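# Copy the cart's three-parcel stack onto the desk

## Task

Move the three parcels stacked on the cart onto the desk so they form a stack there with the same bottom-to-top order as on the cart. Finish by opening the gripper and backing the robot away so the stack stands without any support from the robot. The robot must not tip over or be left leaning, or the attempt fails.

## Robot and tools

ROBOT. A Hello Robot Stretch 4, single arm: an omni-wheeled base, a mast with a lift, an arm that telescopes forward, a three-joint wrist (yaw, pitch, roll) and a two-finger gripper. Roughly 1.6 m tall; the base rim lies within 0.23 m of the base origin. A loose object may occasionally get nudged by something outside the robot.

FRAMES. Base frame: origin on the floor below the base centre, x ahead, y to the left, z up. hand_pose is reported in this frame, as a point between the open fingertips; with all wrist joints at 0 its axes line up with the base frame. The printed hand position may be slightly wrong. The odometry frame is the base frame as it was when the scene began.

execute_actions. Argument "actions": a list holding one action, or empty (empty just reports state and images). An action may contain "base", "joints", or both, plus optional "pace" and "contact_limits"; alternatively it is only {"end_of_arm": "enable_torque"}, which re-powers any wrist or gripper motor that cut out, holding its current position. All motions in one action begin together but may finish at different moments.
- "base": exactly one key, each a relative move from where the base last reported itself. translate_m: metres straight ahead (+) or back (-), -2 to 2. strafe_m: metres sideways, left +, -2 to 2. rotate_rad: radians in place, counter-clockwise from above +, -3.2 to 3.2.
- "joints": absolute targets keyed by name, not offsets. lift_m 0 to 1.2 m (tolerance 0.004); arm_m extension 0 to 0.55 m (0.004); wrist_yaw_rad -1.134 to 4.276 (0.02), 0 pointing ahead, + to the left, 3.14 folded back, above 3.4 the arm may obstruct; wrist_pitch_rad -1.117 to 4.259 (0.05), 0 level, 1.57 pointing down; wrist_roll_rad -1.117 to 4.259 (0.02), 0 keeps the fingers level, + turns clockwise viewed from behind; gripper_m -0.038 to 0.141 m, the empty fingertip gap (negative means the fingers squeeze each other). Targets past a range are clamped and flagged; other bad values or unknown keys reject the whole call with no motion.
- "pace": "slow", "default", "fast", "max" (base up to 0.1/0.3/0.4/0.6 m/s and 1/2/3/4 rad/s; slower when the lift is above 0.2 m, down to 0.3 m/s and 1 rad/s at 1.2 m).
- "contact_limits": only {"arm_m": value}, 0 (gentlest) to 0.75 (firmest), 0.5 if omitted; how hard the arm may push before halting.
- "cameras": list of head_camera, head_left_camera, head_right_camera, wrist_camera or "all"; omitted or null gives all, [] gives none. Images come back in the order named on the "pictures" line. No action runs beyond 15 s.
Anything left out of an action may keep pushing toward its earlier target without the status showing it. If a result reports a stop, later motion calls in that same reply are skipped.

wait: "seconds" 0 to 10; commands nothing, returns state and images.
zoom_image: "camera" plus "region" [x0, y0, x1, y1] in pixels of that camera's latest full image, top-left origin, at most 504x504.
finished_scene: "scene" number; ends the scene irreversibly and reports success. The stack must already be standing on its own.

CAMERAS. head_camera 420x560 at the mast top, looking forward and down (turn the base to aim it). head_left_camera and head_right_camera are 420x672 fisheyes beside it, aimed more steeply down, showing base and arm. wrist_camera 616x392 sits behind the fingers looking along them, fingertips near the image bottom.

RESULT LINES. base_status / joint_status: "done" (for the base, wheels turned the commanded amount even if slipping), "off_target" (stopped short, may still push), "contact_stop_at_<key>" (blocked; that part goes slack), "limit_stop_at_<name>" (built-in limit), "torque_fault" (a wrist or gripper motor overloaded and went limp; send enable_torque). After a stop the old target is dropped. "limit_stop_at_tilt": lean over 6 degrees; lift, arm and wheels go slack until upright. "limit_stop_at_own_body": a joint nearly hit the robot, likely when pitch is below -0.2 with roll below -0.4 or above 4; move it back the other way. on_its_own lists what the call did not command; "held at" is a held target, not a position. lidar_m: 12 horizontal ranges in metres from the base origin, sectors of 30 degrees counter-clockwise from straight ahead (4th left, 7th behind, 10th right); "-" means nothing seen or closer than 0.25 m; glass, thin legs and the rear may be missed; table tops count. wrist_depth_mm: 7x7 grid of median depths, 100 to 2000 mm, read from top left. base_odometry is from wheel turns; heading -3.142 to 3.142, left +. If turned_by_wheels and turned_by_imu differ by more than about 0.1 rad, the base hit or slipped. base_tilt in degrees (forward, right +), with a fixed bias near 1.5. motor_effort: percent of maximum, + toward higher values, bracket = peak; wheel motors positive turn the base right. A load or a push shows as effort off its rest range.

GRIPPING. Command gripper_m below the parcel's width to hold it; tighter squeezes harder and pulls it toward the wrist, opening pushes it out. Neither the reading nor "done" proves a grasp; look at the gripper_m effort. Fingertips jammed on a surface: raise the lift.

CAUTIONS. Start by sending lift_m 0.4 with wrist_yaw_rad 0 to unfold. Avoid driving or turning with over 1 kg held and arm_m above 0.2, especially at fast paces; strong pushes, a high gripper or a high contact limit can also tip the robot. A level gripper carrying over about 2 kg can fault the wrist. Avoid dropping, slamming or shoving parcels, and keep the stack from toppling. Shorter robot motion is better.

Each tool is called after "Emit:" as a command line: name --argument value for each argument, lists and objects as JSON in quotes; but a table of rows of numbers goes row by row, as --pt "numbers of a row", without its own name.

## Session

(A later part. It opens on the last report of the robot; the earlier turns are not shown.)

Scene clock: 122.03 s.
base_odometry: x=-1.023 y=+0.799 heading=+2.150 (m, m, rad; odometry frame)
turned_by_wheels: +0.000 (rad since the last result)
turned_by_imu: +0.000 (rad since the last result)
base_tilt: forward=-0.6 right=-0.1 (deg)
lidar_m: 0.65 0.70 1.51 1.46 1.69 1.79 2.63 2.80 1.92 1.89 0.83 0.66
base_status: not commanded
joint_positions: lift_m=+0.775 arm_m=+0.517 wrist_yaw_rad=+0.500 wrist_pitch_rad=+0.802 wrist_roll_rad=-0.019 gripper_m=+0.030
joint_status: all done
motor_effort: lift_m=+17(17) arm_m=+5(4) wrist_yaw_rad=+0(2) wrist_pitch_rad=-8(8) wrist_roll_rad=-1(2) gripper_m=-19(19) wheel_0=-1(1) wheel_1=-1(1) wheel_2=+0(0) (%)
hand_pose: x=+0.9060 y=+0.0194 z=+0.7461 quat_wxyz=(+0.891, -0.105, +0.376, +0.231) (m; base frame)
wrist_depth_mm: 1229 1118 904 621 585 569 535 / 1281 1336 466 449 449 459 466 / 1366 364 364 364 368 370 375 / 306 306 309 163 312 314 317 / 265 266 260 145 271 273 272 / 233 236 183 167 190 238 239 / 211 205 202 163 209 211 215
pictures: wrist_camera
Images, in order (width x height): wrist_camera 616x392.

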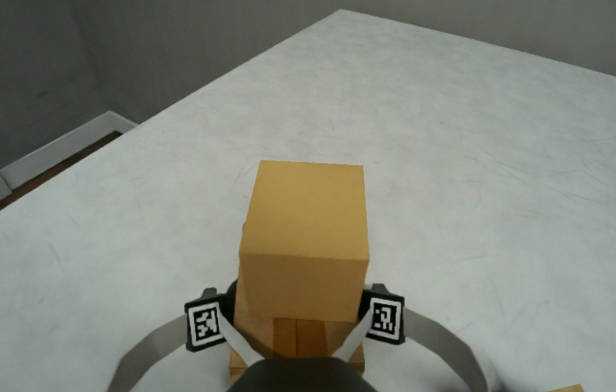

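Emit:
execute_actions --actions '[{"joints":{"lift_m":0.86},"pace":"slow"}]' --cameras '[]'

Emit:
execute_actions --actions '[{"base":{"strafe_m":-0.165},"joints":{"arm_m":0.445},"pace":"slow"}]' --cameras '["wrist_camera","head_left_camera","head_right_camera"]'

Scene clock: 125.93 s.
base_odometry: x=-1.023 y=+0.799 heading=+2.150 (m, m, rad; odometry frame)
turned_by_wheels: +0.000 (rad since the last result)
turned_by_imu: +0.001 (rad since the last result)
base_tilt: forward=-0.6 right=-0.2 (deg)
lidar_m: 0.64 0.72 1.50 1.49 1.64 1.80 2.63 2.78 1.92 1.90 0.82 0.66
base_status: not commanded
joint_positions: lift_m=+0.860 arm_m=+0.517 wrist_yaw_rad=+0.500 wrist_pitch_rad=+0.802 wrist_roll_rad=-0.019 gripper_m=+0.030
joint_status: all done
motor_effort: lift_m=+26(26) arm_m=+4(5) wrist_yaw_rad=+1(0) wrist_pitch_rad=-8(9) wrist_roll_rad=-1(2) gripper_m=-17(19) wheel_0=-1(1) wheel_1=-1(0) wheel_2=-1(0) (%)
hand_pose: x=+0.9060 y=+0.0194 z=+0.8304 quat_wxyz=(+0.891, -0.105, +0.376, +0.231) (m; base frame)
wrist_depth_mm: 1229 1118 917 768 683 585 530 / 1281 1281 1008 640 627 621 580 / 1366 1499 544 504 508 508 525 / 1366 1336 427 163 433 433 433 / 1205 368 362 146 375 375 375 / 324 325 183 167 189 329 330 / 290 282 281 163 289 293 297
pictures: none
No camera images: the call's "cameras" was empty. Leave "cameras" out to get every camera's image.

Scene clock: 128.73 s.
base_odometry: x=-0.885 y=+0.889 heading=+2.150 (m, m, rad; odometry frame)
turned_by_wheels: +0.000 (rad since the last result)
turned_by_imu: +0.001 (rad since the last result)
base_tilt: forward=-0.6 right=-0.2 (deg)
lidar_m: 0.63 0.70 1.68 1.64 1.86 2.02 2.66 2.57 1.75 1.73 0.81 0.62
base_status: done
joint_positions: lift_m=+0.860 arm_m=+0.446 wrist_yaw_rad=+0.500 wrist_pitch_rad=+0.803 wrist_roll_rad=-0.019 gripper_m=+0.030
joint_status: all done
motor_effort: lift_m=+26(26) arm_m=-4(5) wrist_yaw_rad=+1(0) wrist_pitch_rad=-9(9) wrist_roll_rad=-2(2) gripper_m=-17(17) wheel_0=+0(7) wheel_1=+1(7) wheel_2=+0(0) (%)
hand_pose: x=+0.8345 y=+0.0194 z=+0.8304 quat_wxyz=(+0.891, -0.105, +0.376, +0.231) (m; base frame)
wrist_depth_mm: 1336 1182 976 768 715 634 569 / 1430 1366 615 621 634 634 597 / 1464 504 504 508 512 512 517 / 421 427 424 163 436 433 433 / 366 370 364 145 375 377 375 / 324 325 183 167 189 332 330 / 290 283 281 163 289 291 296
pictures: head_left_camera, head_right_camera, wrist_camera
Images, in order (width x height): head_left_camera 420x672, head_right_camera 420x672, wrist_camera 616x392.

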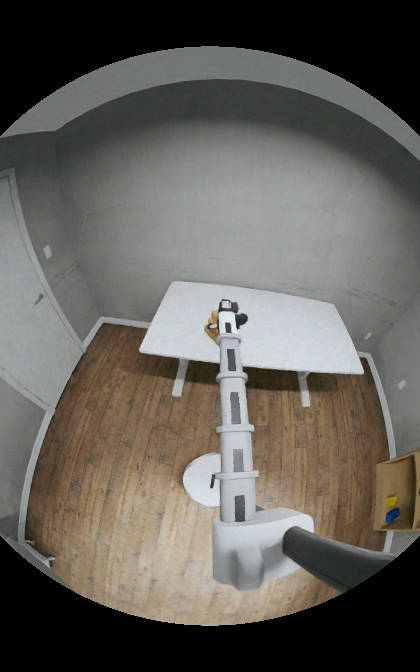

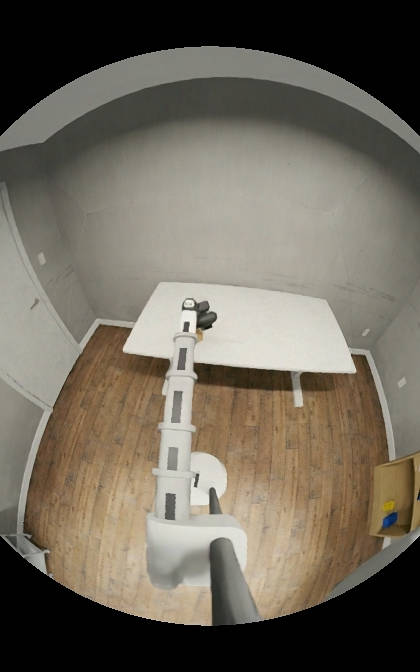

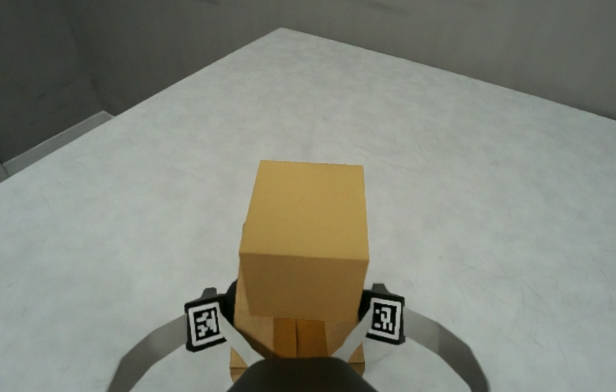

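Emit:
zoom_image --camera "head_left_camera" --region '[170, 280, 270, 370]'

Emit:
zoom_image --camera "head_right_camera" --region '[150, 280, 250, 370]'

Region (170, 280, 270, 370) of head_left_camera's 420x672 image, scaled by 5.040, with more detail than that image has; it fills the top 454 rows of this view, and the rest is white.

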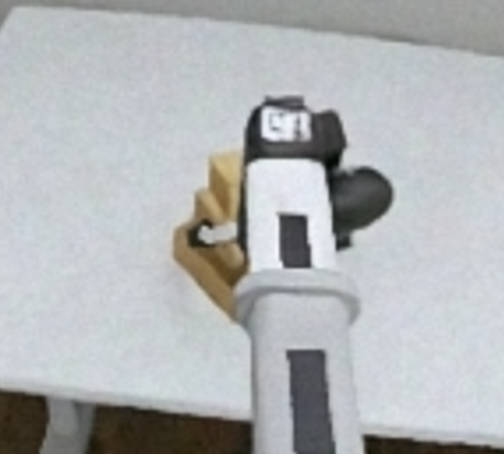

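Region (150, 280, 250, 370) of head_right_camera's 420x672 image, scaled by 5.040, with more detail than that image has; it fills the top 454 rows of this view, and the rest is white.

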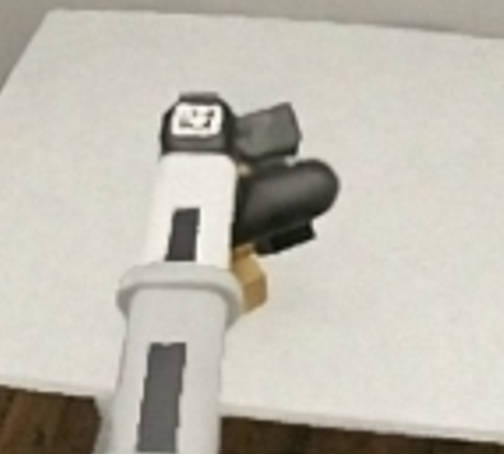

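Emit:
execute_actions --actions '[{"joints":{"lift_m":0.838},"pace":"slow"}]' --cameras '["head_left_camera","wrist_camera","head_camera"]'

Emit:
zoom_image --camera "head_left_camera" --region '[190, 300, 250, 355]'

Emit:
zoom_image --camera "head_camera" --region '[140, 260, 260, 370]'

Scene clock: 131.17 s.
base_odometry: x=-0.885 y=+0.889 heading=+2.150 (m, m, rad; odometry frame)
turned_by_wheels: +0.000 (rad since the last result)
turned_by_imu: +0.000 (rad since the last result)
base_tilt: forward=-0.6 right=-0.2 (deg)
lidar_m: 0.63 0.69 1.68 1.62 1.86 2.02 2.65 2.58 1.76 1.72 0.82 0.65
base_status: not commanded
joint_positions: lift_m=+0.838 arm_m=+0.446 wrist_yaw_rad=+0.500 wrist_pitch_rad=+0.803 wrist_roll_rad=-0.019 gripper_m=+0.030
joint_status: all done
motor_effort: lift_m=+17(25) arm_m=-4(4) wrist_yaw_rad=+1(1) wrist_pitch_rad=-8(10) wrist_roll_rad=+0(2) gripper_m=-19(18) wheel_0=+0(0) wheel_1=+1(1) wheel_2=+0(0) (%)
hand_pose: x=+0.8345 y=+0.0194 z=+0.8091 quat_wxyz=(+0.891, -0.105, +0.376, +0.231) (m; base frame)
wrist_depth_mm: 1397 1229 946 750 707 627 564 / 1430 1308 574 564 580 585 597 / 484 466 473 473 473 480 484 / 394 397 397 163 402 407 407 / 340 342 338 145 349 349 349 / 298 303 182 167 189 307 306 / 271 264 259 163 267 270 277
pictures: head_camera, head_left_camera, wrist_camera
Images, in order (width x height): head_camera 420x560, head_left_camera 420x672, wrist_camera 616x392.

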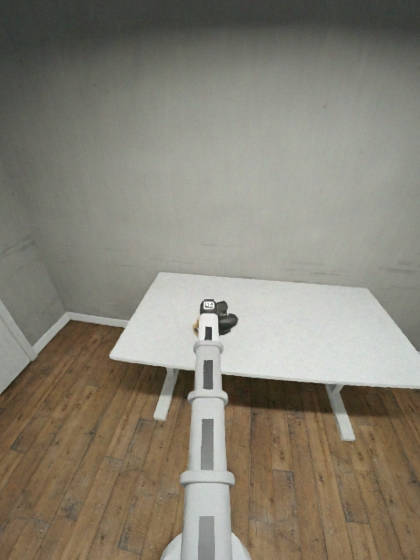

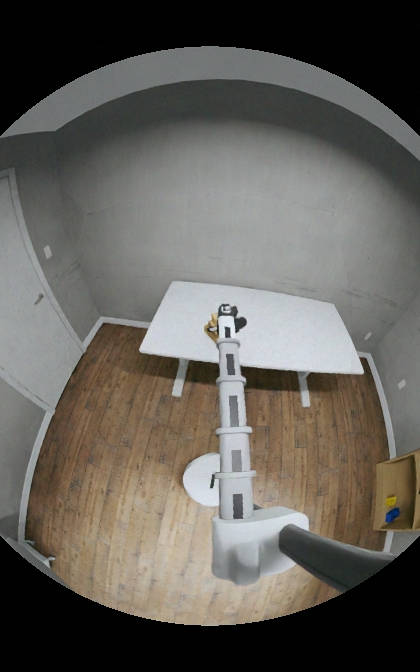

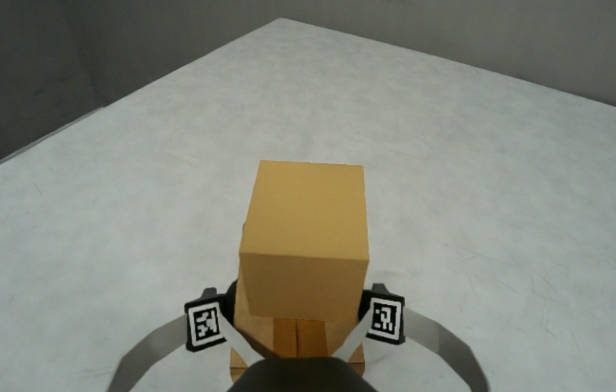

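Region (190, 300, 250, 355) of head_left_camera's 420x672 image, scaled by 8.400, with more detail than that image has; it fills the top 462 rows of this view, and the rest is white.

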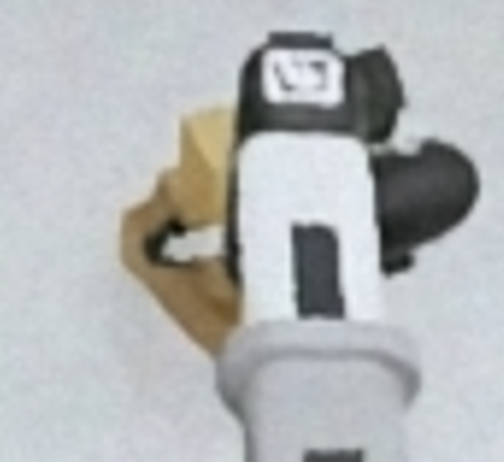

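Region (140, 260, 260, 370) of head_camera's 420x560 image, scaled by 4.200, with more detail than that image has; it fills the top 462 rows of this view, and the rest is white.

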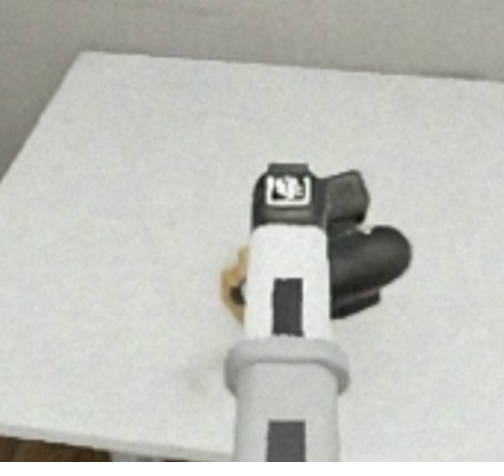

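Emit:
execute_actions --actions '[{"joints":{"arm_m":0.426},"pace":"slow"}]' --cameras '["head_left_camera","head_right_camera"]'

Emit:
zoom_image --camera "head_left_camera" --region '[190, 300, 250, 355]'

Emit:
zoom_image --camera "head_right_camera" --region '[170, 300, 230, 355]'

Scene clock: 133.07 s.
base_odometry: x=-0.885 y=+0.889 heading=+2.150 (m, m, rad; odometry frame)
turned_by_wheels: +0.000 (rad since the last result)
turned_by_imu: +0.000 (rad since the last result)
base_tilt: forward=-0.6 right=-0.2 (deg)
lidar_m: 0.62 0.69 1.64 1.65 1.85 2.05 2.66 2.57 1.75 1.73 0.82 0.65
base_status: not commanded
joint_positions: lift_m=+0.838 arm_m=+0.427 wrist_yaw_rad=+0.500 wrist_pitch_rad=+0.803 wrist_roll_rad=-0.019 gripper_m=+0.030
joint_status: all done
motor_effort: lift_m=+17(17) arm_m=-5(3) wrist_yaw_rad=+1(0) wrist_pitch_rad=-9(8) wrist_roll_rad=-2(1) gripper_m=-20(16) wheel_0=+0(0) wheel_1=+1(1) wheel_2=+0(1) (%)
hand_pose: x=+0.8155 y=+0.0194 z=+0.8091 quat_wxyz=(+0.891, -0.105, +0.376, +0.231) (m; base frame)
wrist_depth_mm: 1366 1229 976 750 707 647 585 / 1430 1308 569 580 574 591 597 / 477 469 466 473 473 477 484 / 394 394 397 163 402 404 410 / 342 343 336 145 349 349 351 / 298 303 183 167 189 306 306 / 270 264 260 163 267 271 277
pictures: head_left_camera, head_right_camera
Images, in order (width x height): head_left_camera 420x672, head_right_camera 420x672.

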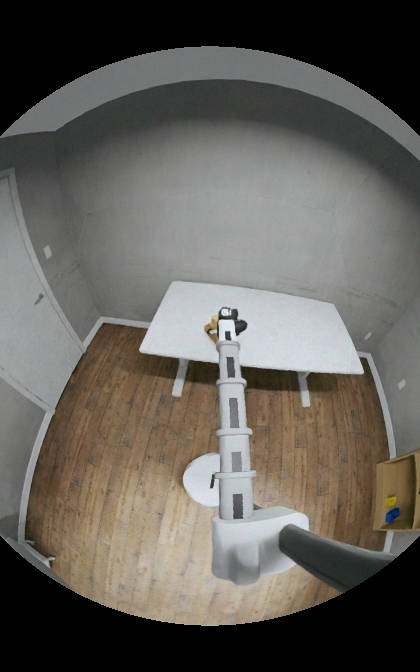

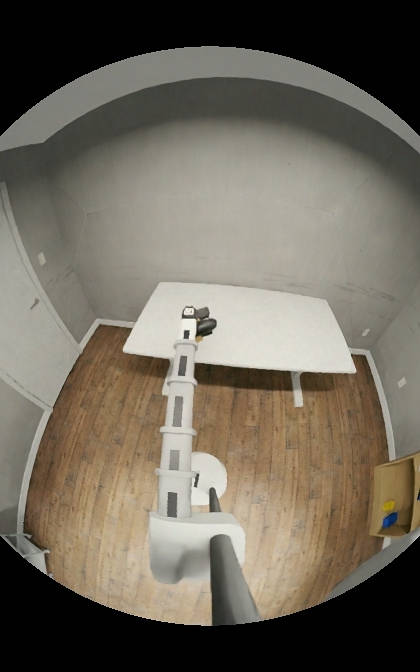

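Region (190, 300, 250, 355) of head_left_camera's 420x672 image, scaled by 8.400, with more detail than that image has; it fills the top 462 rows of this view, and the rest is white.

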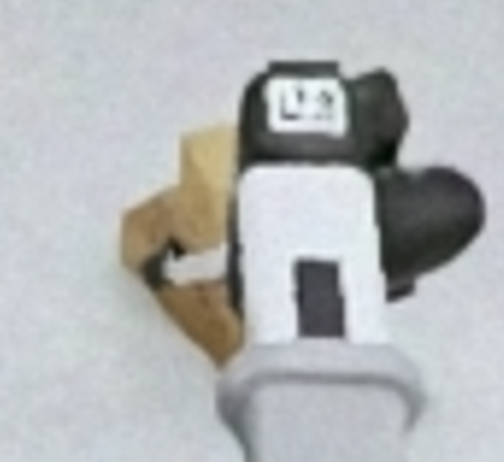

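Region (170, 300, 230, 355) of head_right_camera's 420x672 image, scaled by 8.400, with more detail than that image has; it fills the top 462 rows of this view, and the rest is white.

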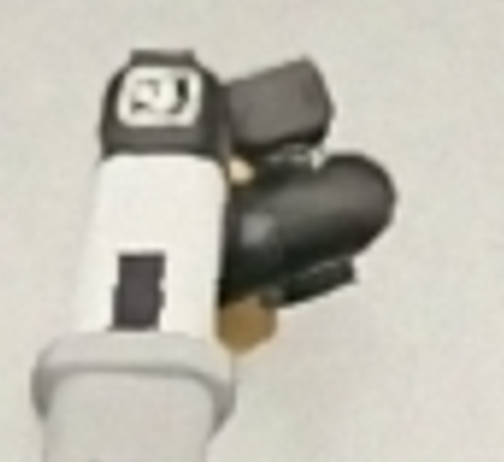

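Emit:
execute_actions --actions '[{"joints":{"lift_m":0.828},"pace":"slow"}]' --cameras '["wrist_camera"]'

Scene clock: 134.27 s.
base_odometry: x=-0.885 y=+0.889 heading=+2.150 (m, m, rad; odometry frame)
turned_by_wheels: +0.000 (rad since the last result)
turned_by_imu: +0.000 (rad since the last result)
base_tilt: forward=-0.6 right=-0.2 (deg)
lidar_m: 0.63 0.69 1.68 1.64 1.85 2.02 2.64 2.56 1.75 1.74 0.79 0.63
base_status: not commanded
joint_positions: lift_m=+0.828 arm_m=+0.427 wrist_yaw_rad=+0.500 wrist_pitch_rad=+0.803 wrist_roll_rad=-0.019 gripper_m=+0.030
joint_status: all done
motor_effort: lift_m=+17(19) arm_m=-4(5) wrist_yaw_rad=-1(2) wrist_pitch_rad=-9(8) wrist_roll_rad=-1(1) gripper_m=-18(18) wheel_0=+0(0) wheel_1=+1(1) wheel_2=+0(0) (%)
hand_pose: x=+0.8155 y=+0.0194 z=+0.7991 quat_wxyz=(+0.891, -0.105, +0.376, +0.231) (m; base frame)
wrist_depth_mm: 1366 1205 976 723 707 647 585 / 1430 1205 549 559 564 569 580 / 455 455 455 455 459 459 469 / 382 384 387 163 389 389 392 / 327 330 322 145 336 336 336 / 290 291 183 167 189 296 296 / 262 254 252 163 258 262 267
pictures: wrist_camera
Images, in order (width x height): wrist_camera 616x392.

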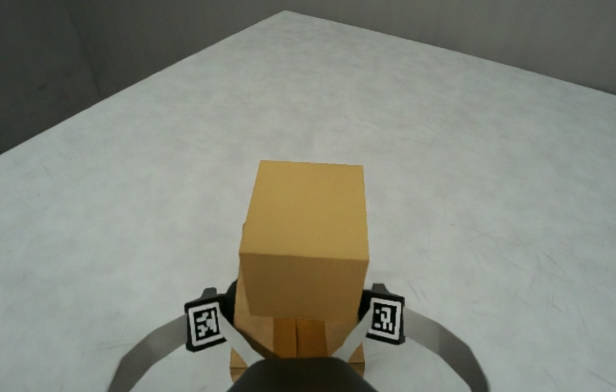

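Emit:
execute_actions --actions '[{"joints":{"lift_m":0.822},"pace":"slow"}]' --cameras '["wrist_camera"]'

Scene clock: 135.20 s.
base_odometry: x=-0.885 y=+0.889 heading=+2.150 (m, m, rad; odometry frame)
turned_by_wheels: +0.000 (rad since the last result)
turned_by_imu: +0.000 (rad since the last result)
base_tilt: forward=-0.6 right=-0.2 (deg)
lidar_m: 0.61 0.69 1.68 1.66 1.85 2.01 2.63 2.57 1.72 1.73 0.81 0.64
base_status: not commanded
joint_positions: lift_m=+0.822 arm_m=+0.427 wrist_yaw_rad=+0.500 wrist_pitch_rad=+0.802 wrist_roll_rad=-0.019 gripper_m=+0.030
joint_status: all done
motor_effort: lift_m=+16(18) arm_m=-4(5) wrist_yaw_rad=+1(1) wrist_pitch_rad=-6(9) wrist_roll_rad=-2(0) gripper_m=-18(19) wheel_0=+0(0) wheel_1=+1(1) wheel_2=+0(0) (%)
hand_pose: x=+0.8157 y=+0.0194 z=+0.7933 quat_wxyz=(+0.891, -0.105, +0.376, +0.231) (m; base frame)
wrist_depth_mm: 1366 1229 976 707 699 647 585 / 1464 569 544 544 549 564 569 / 442 442 445 445 452 452 455 / 373 375 375 163 379 387 387 / 325 325 319 145 329 332 332 / 285 286 182 167 188 291 291 / 257 251 246 163 254 257 263
pictures: wrist_camera
Images, in order (width x height): wrist_camera 616x392.

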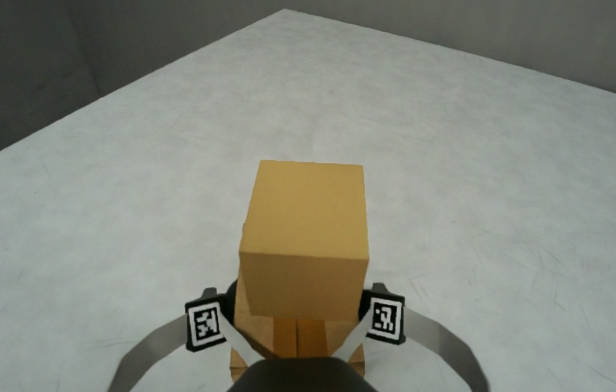

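Contact registered (pitch effort −9 to −6). Releasing and lifting clear.

Emit:
execute_actions --actions '[{"joints":{"gripper_m":0.12},"pace":"slow"}]' --cameras '["wrist_camera"]'

Emit:
execute_actions --actions '[{"joints":{"lift_m":0.96},"pace":"slow"}]' --cameras '["wrist_camera"]'

Emit:
execute_actions --actions '[{"base":{"translate_m":-0.3},"joints":{"arm_m":0.1}}]' --cameras '["wrist_camera","head_camera"]'

Scene clock: 139.43 s.
base_odometry: x=-0.885 y=+0.889 heading=+2.150 (m, m, rad; odometry frame)
turned_by_wheels: +0.000 (rad since the last result)
turned_by_imu: +0.001 (rad since the last result)
base_tilt: forward=-0.5 right=-0.2 (deg)
lidar_m: 0.62 0.67 1.67 1.66 1.85 2.01 2.65 2.57 1.75 1.74 0.83 0.65
base_status: not commanded
joint_positions: lift_m=+0.822 arm_m=+0.427 wrist_yaw_rad=+0.500 wrist_pitch_rad=+0.801 wrist_roll_rad=-0.019 gripper_m=+0.120
joint_status: all done
motor_effort: lift_m=+18(17) arm_m=-4(4) wrist_yaw_rad=+0(3) wrist_pitch_rad=-5(11) wrist_roll_rad=+1(1) gripper_m=-1(20) wheel_0=-1(1) wheel_1=+1(1) wheel_2=+0(1) (%)
hand_pose: x=+0.8157 y=+0.0195 z=+0.7933 quat_wxyz=(+0.891, -0.105, +0.376, +0.232) (m; base frame)
wrist_depth_mm: 1336 1229 960 715 699 640 585 / 1464 564 539 544 554 559 569 / 442 436 442 449 452 459 462 / 373 375 377 175 170 384 387 / 324 324 327 193 177 330 330 / 285 279 289 189 186 291 291 / 255 253 256 143 248 260 262
pictures: wrist_camera
Images, in order (width x height): wrist_camera 616x392.

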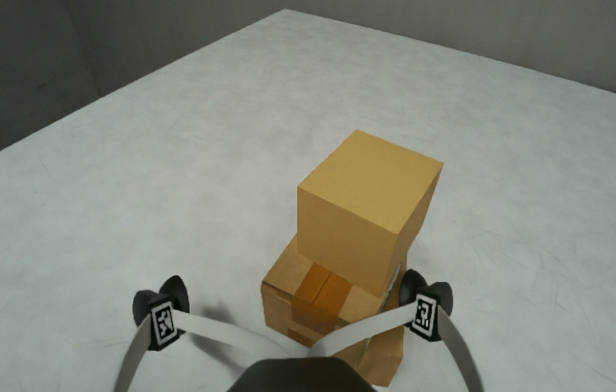

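Scene clock: 141.40 s.
base_odometry: x=-0.885 y=+0.889 heading=+2.150 (m, m, rad; odometry frame)
turned_by_wheels: +0.000 (rad since the last result)
turned_by_imu: +0.000 (rad since the last result)
base_tilt: forward=-0.6 right=-0.2 (deg)
lidar_m: 0.60 0.71 1.67 1.64 1.85 2.02 2.65 2.55 1.73 1.74 0.80 0.64
base_status: not commanded
joint_positions: lift_m=+0.960 arm_m=+0.427 wrist_yaw_rad=+0.500 wrist_pitch_rad=+0.801 wrist_roll_rad=-0.019 gripper_m=+0.120
joint_status: all done
motor_effort: lift_m=+26(24) arm_m=-4(4) wrist_yaw_rad=-1(1) wrist_pitch_rad=-6(6) wrist_roll_rad=-1(1) gripper_m=+1(1) wheel_0=-1(1) wheel_1=+1(1) wheel_2=+0(1) (%)
hand_pose: x=+0.8157 y=+0.0195 z=+0.9306 quat_wxyz=(+0.891, -0.105, +0.376, +0.232) (m; base frame)
wrist_depth_mm: 1366 1255 991 842 732 647 585 / 1464 1430 1138 820 788 699 627 / 1537 1708 668 676 668 683 668 / 1537 564 569 574 574 580 574 / 488 492 496 496 496 500 496 / 430 421 430 418 213 439 436 / 387 379 389 143 387 392 394
pictures: wrist_camera
Images, in order (width x height): wrist_camera 616x392.

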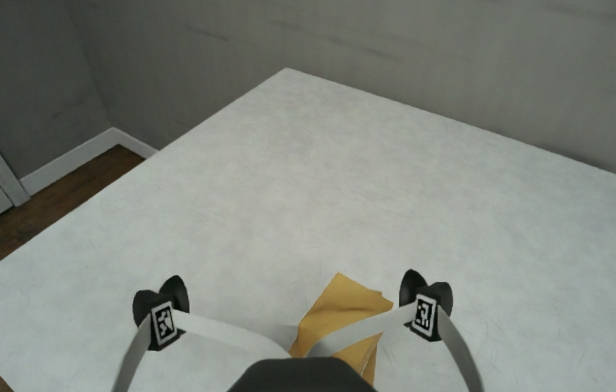

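Scene clock: 143.87 s.
base_odometry: x=-0.721 y=+0.638 heading=+2.150 (m, m, rad; odometry frame)
turned_by_wheels: +0.000 (rad since the last result)
turned_by_imu: +0.000 (rad since the last result)
base_tilt: forward=-0.6 right=-0.1 (deg)
lidar_m: 0.91 1.01 1.72 1.71 1.70 2.39 2.35 2.51 1.70 1.68 1.19 0.94
base_status: done
joint_positions: lift_m=+0.960 arm_m=+0.101 wrist_yaw_rad=+0.500 wrist_pitch_rad=+0.802 wrist_roll_rad=-0.019 gripper_m=+0.120
joint_status: all done
motor_effort: lift_m=+25(26) arm_m=-4(6) wrist_yaw_rad=-1(1) wrist_pitch_rad=-7(8) wrist_roll_rad=-1(0) gripper_m=-2(0) wheel_0=+1(4) wheel_1=-1(7) wheel_2=-1(8) (%)
hand_pose: x=+0.4896 y=+0.0195 z=+0.9306 quat_wxyz=(+0.891, -0.105, +0.376, +0.231) (m; base frame)
wrist_depth_mm: 1430 1708 1756 1499 1060 1025 1042 / 1537 1808 - 842 831 809 854 / 1576 1756 1808 1808 715 699 699 / 1537 1618 1576 1499 1576 1464 597 / 1336 1336 1366 1366 1366 1366 1336 / 1182 1160 1229 1229 213 1229 1205 / 1060 1025 1060 143 1078 1060 1060
pictures: head_camera, wrist_camera
Images, in order (width x height): head_camera 420x560, wrist_camera 616x392.

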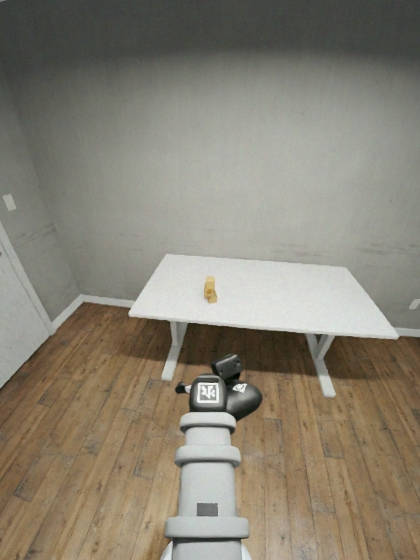

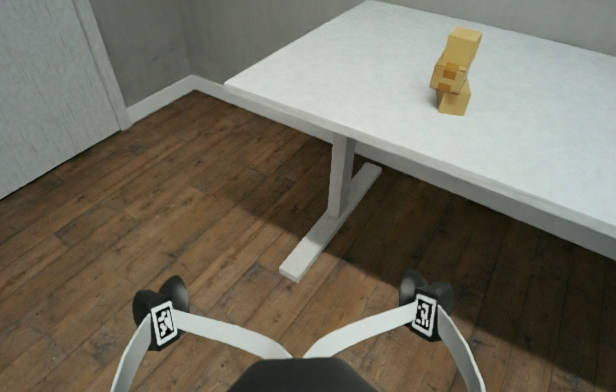

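The parcels twisted during the release, so I am inspecting the stack more closely.

Emit:
zoom_image --camera "wrist_camera" --region '[410, 15, 510, 125]'

Emit:
zoom_image --camera "head_camera" --region '[185, 265, 240, 315]'

Region (410, 15, 510, 125) of wrist_camera's 616x392 image, scaled by 4.582; it fills the left 458 columns of this view, and the rest is white.

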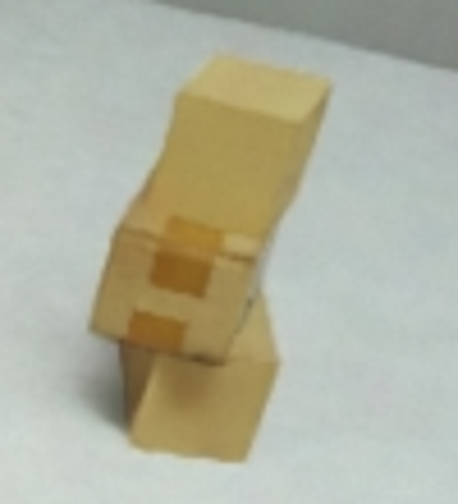

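Region (185, 265, 240, 315) of head_camera's 420x560 image, scaled by 9.164, with more detail than that image has; it fills the top 458 rows of this view, and the rest is white.

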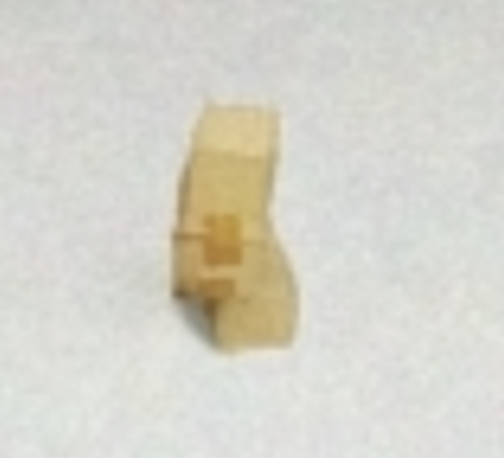

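Emit:
finished_scene --scene 1

The scene is finished: the task was done.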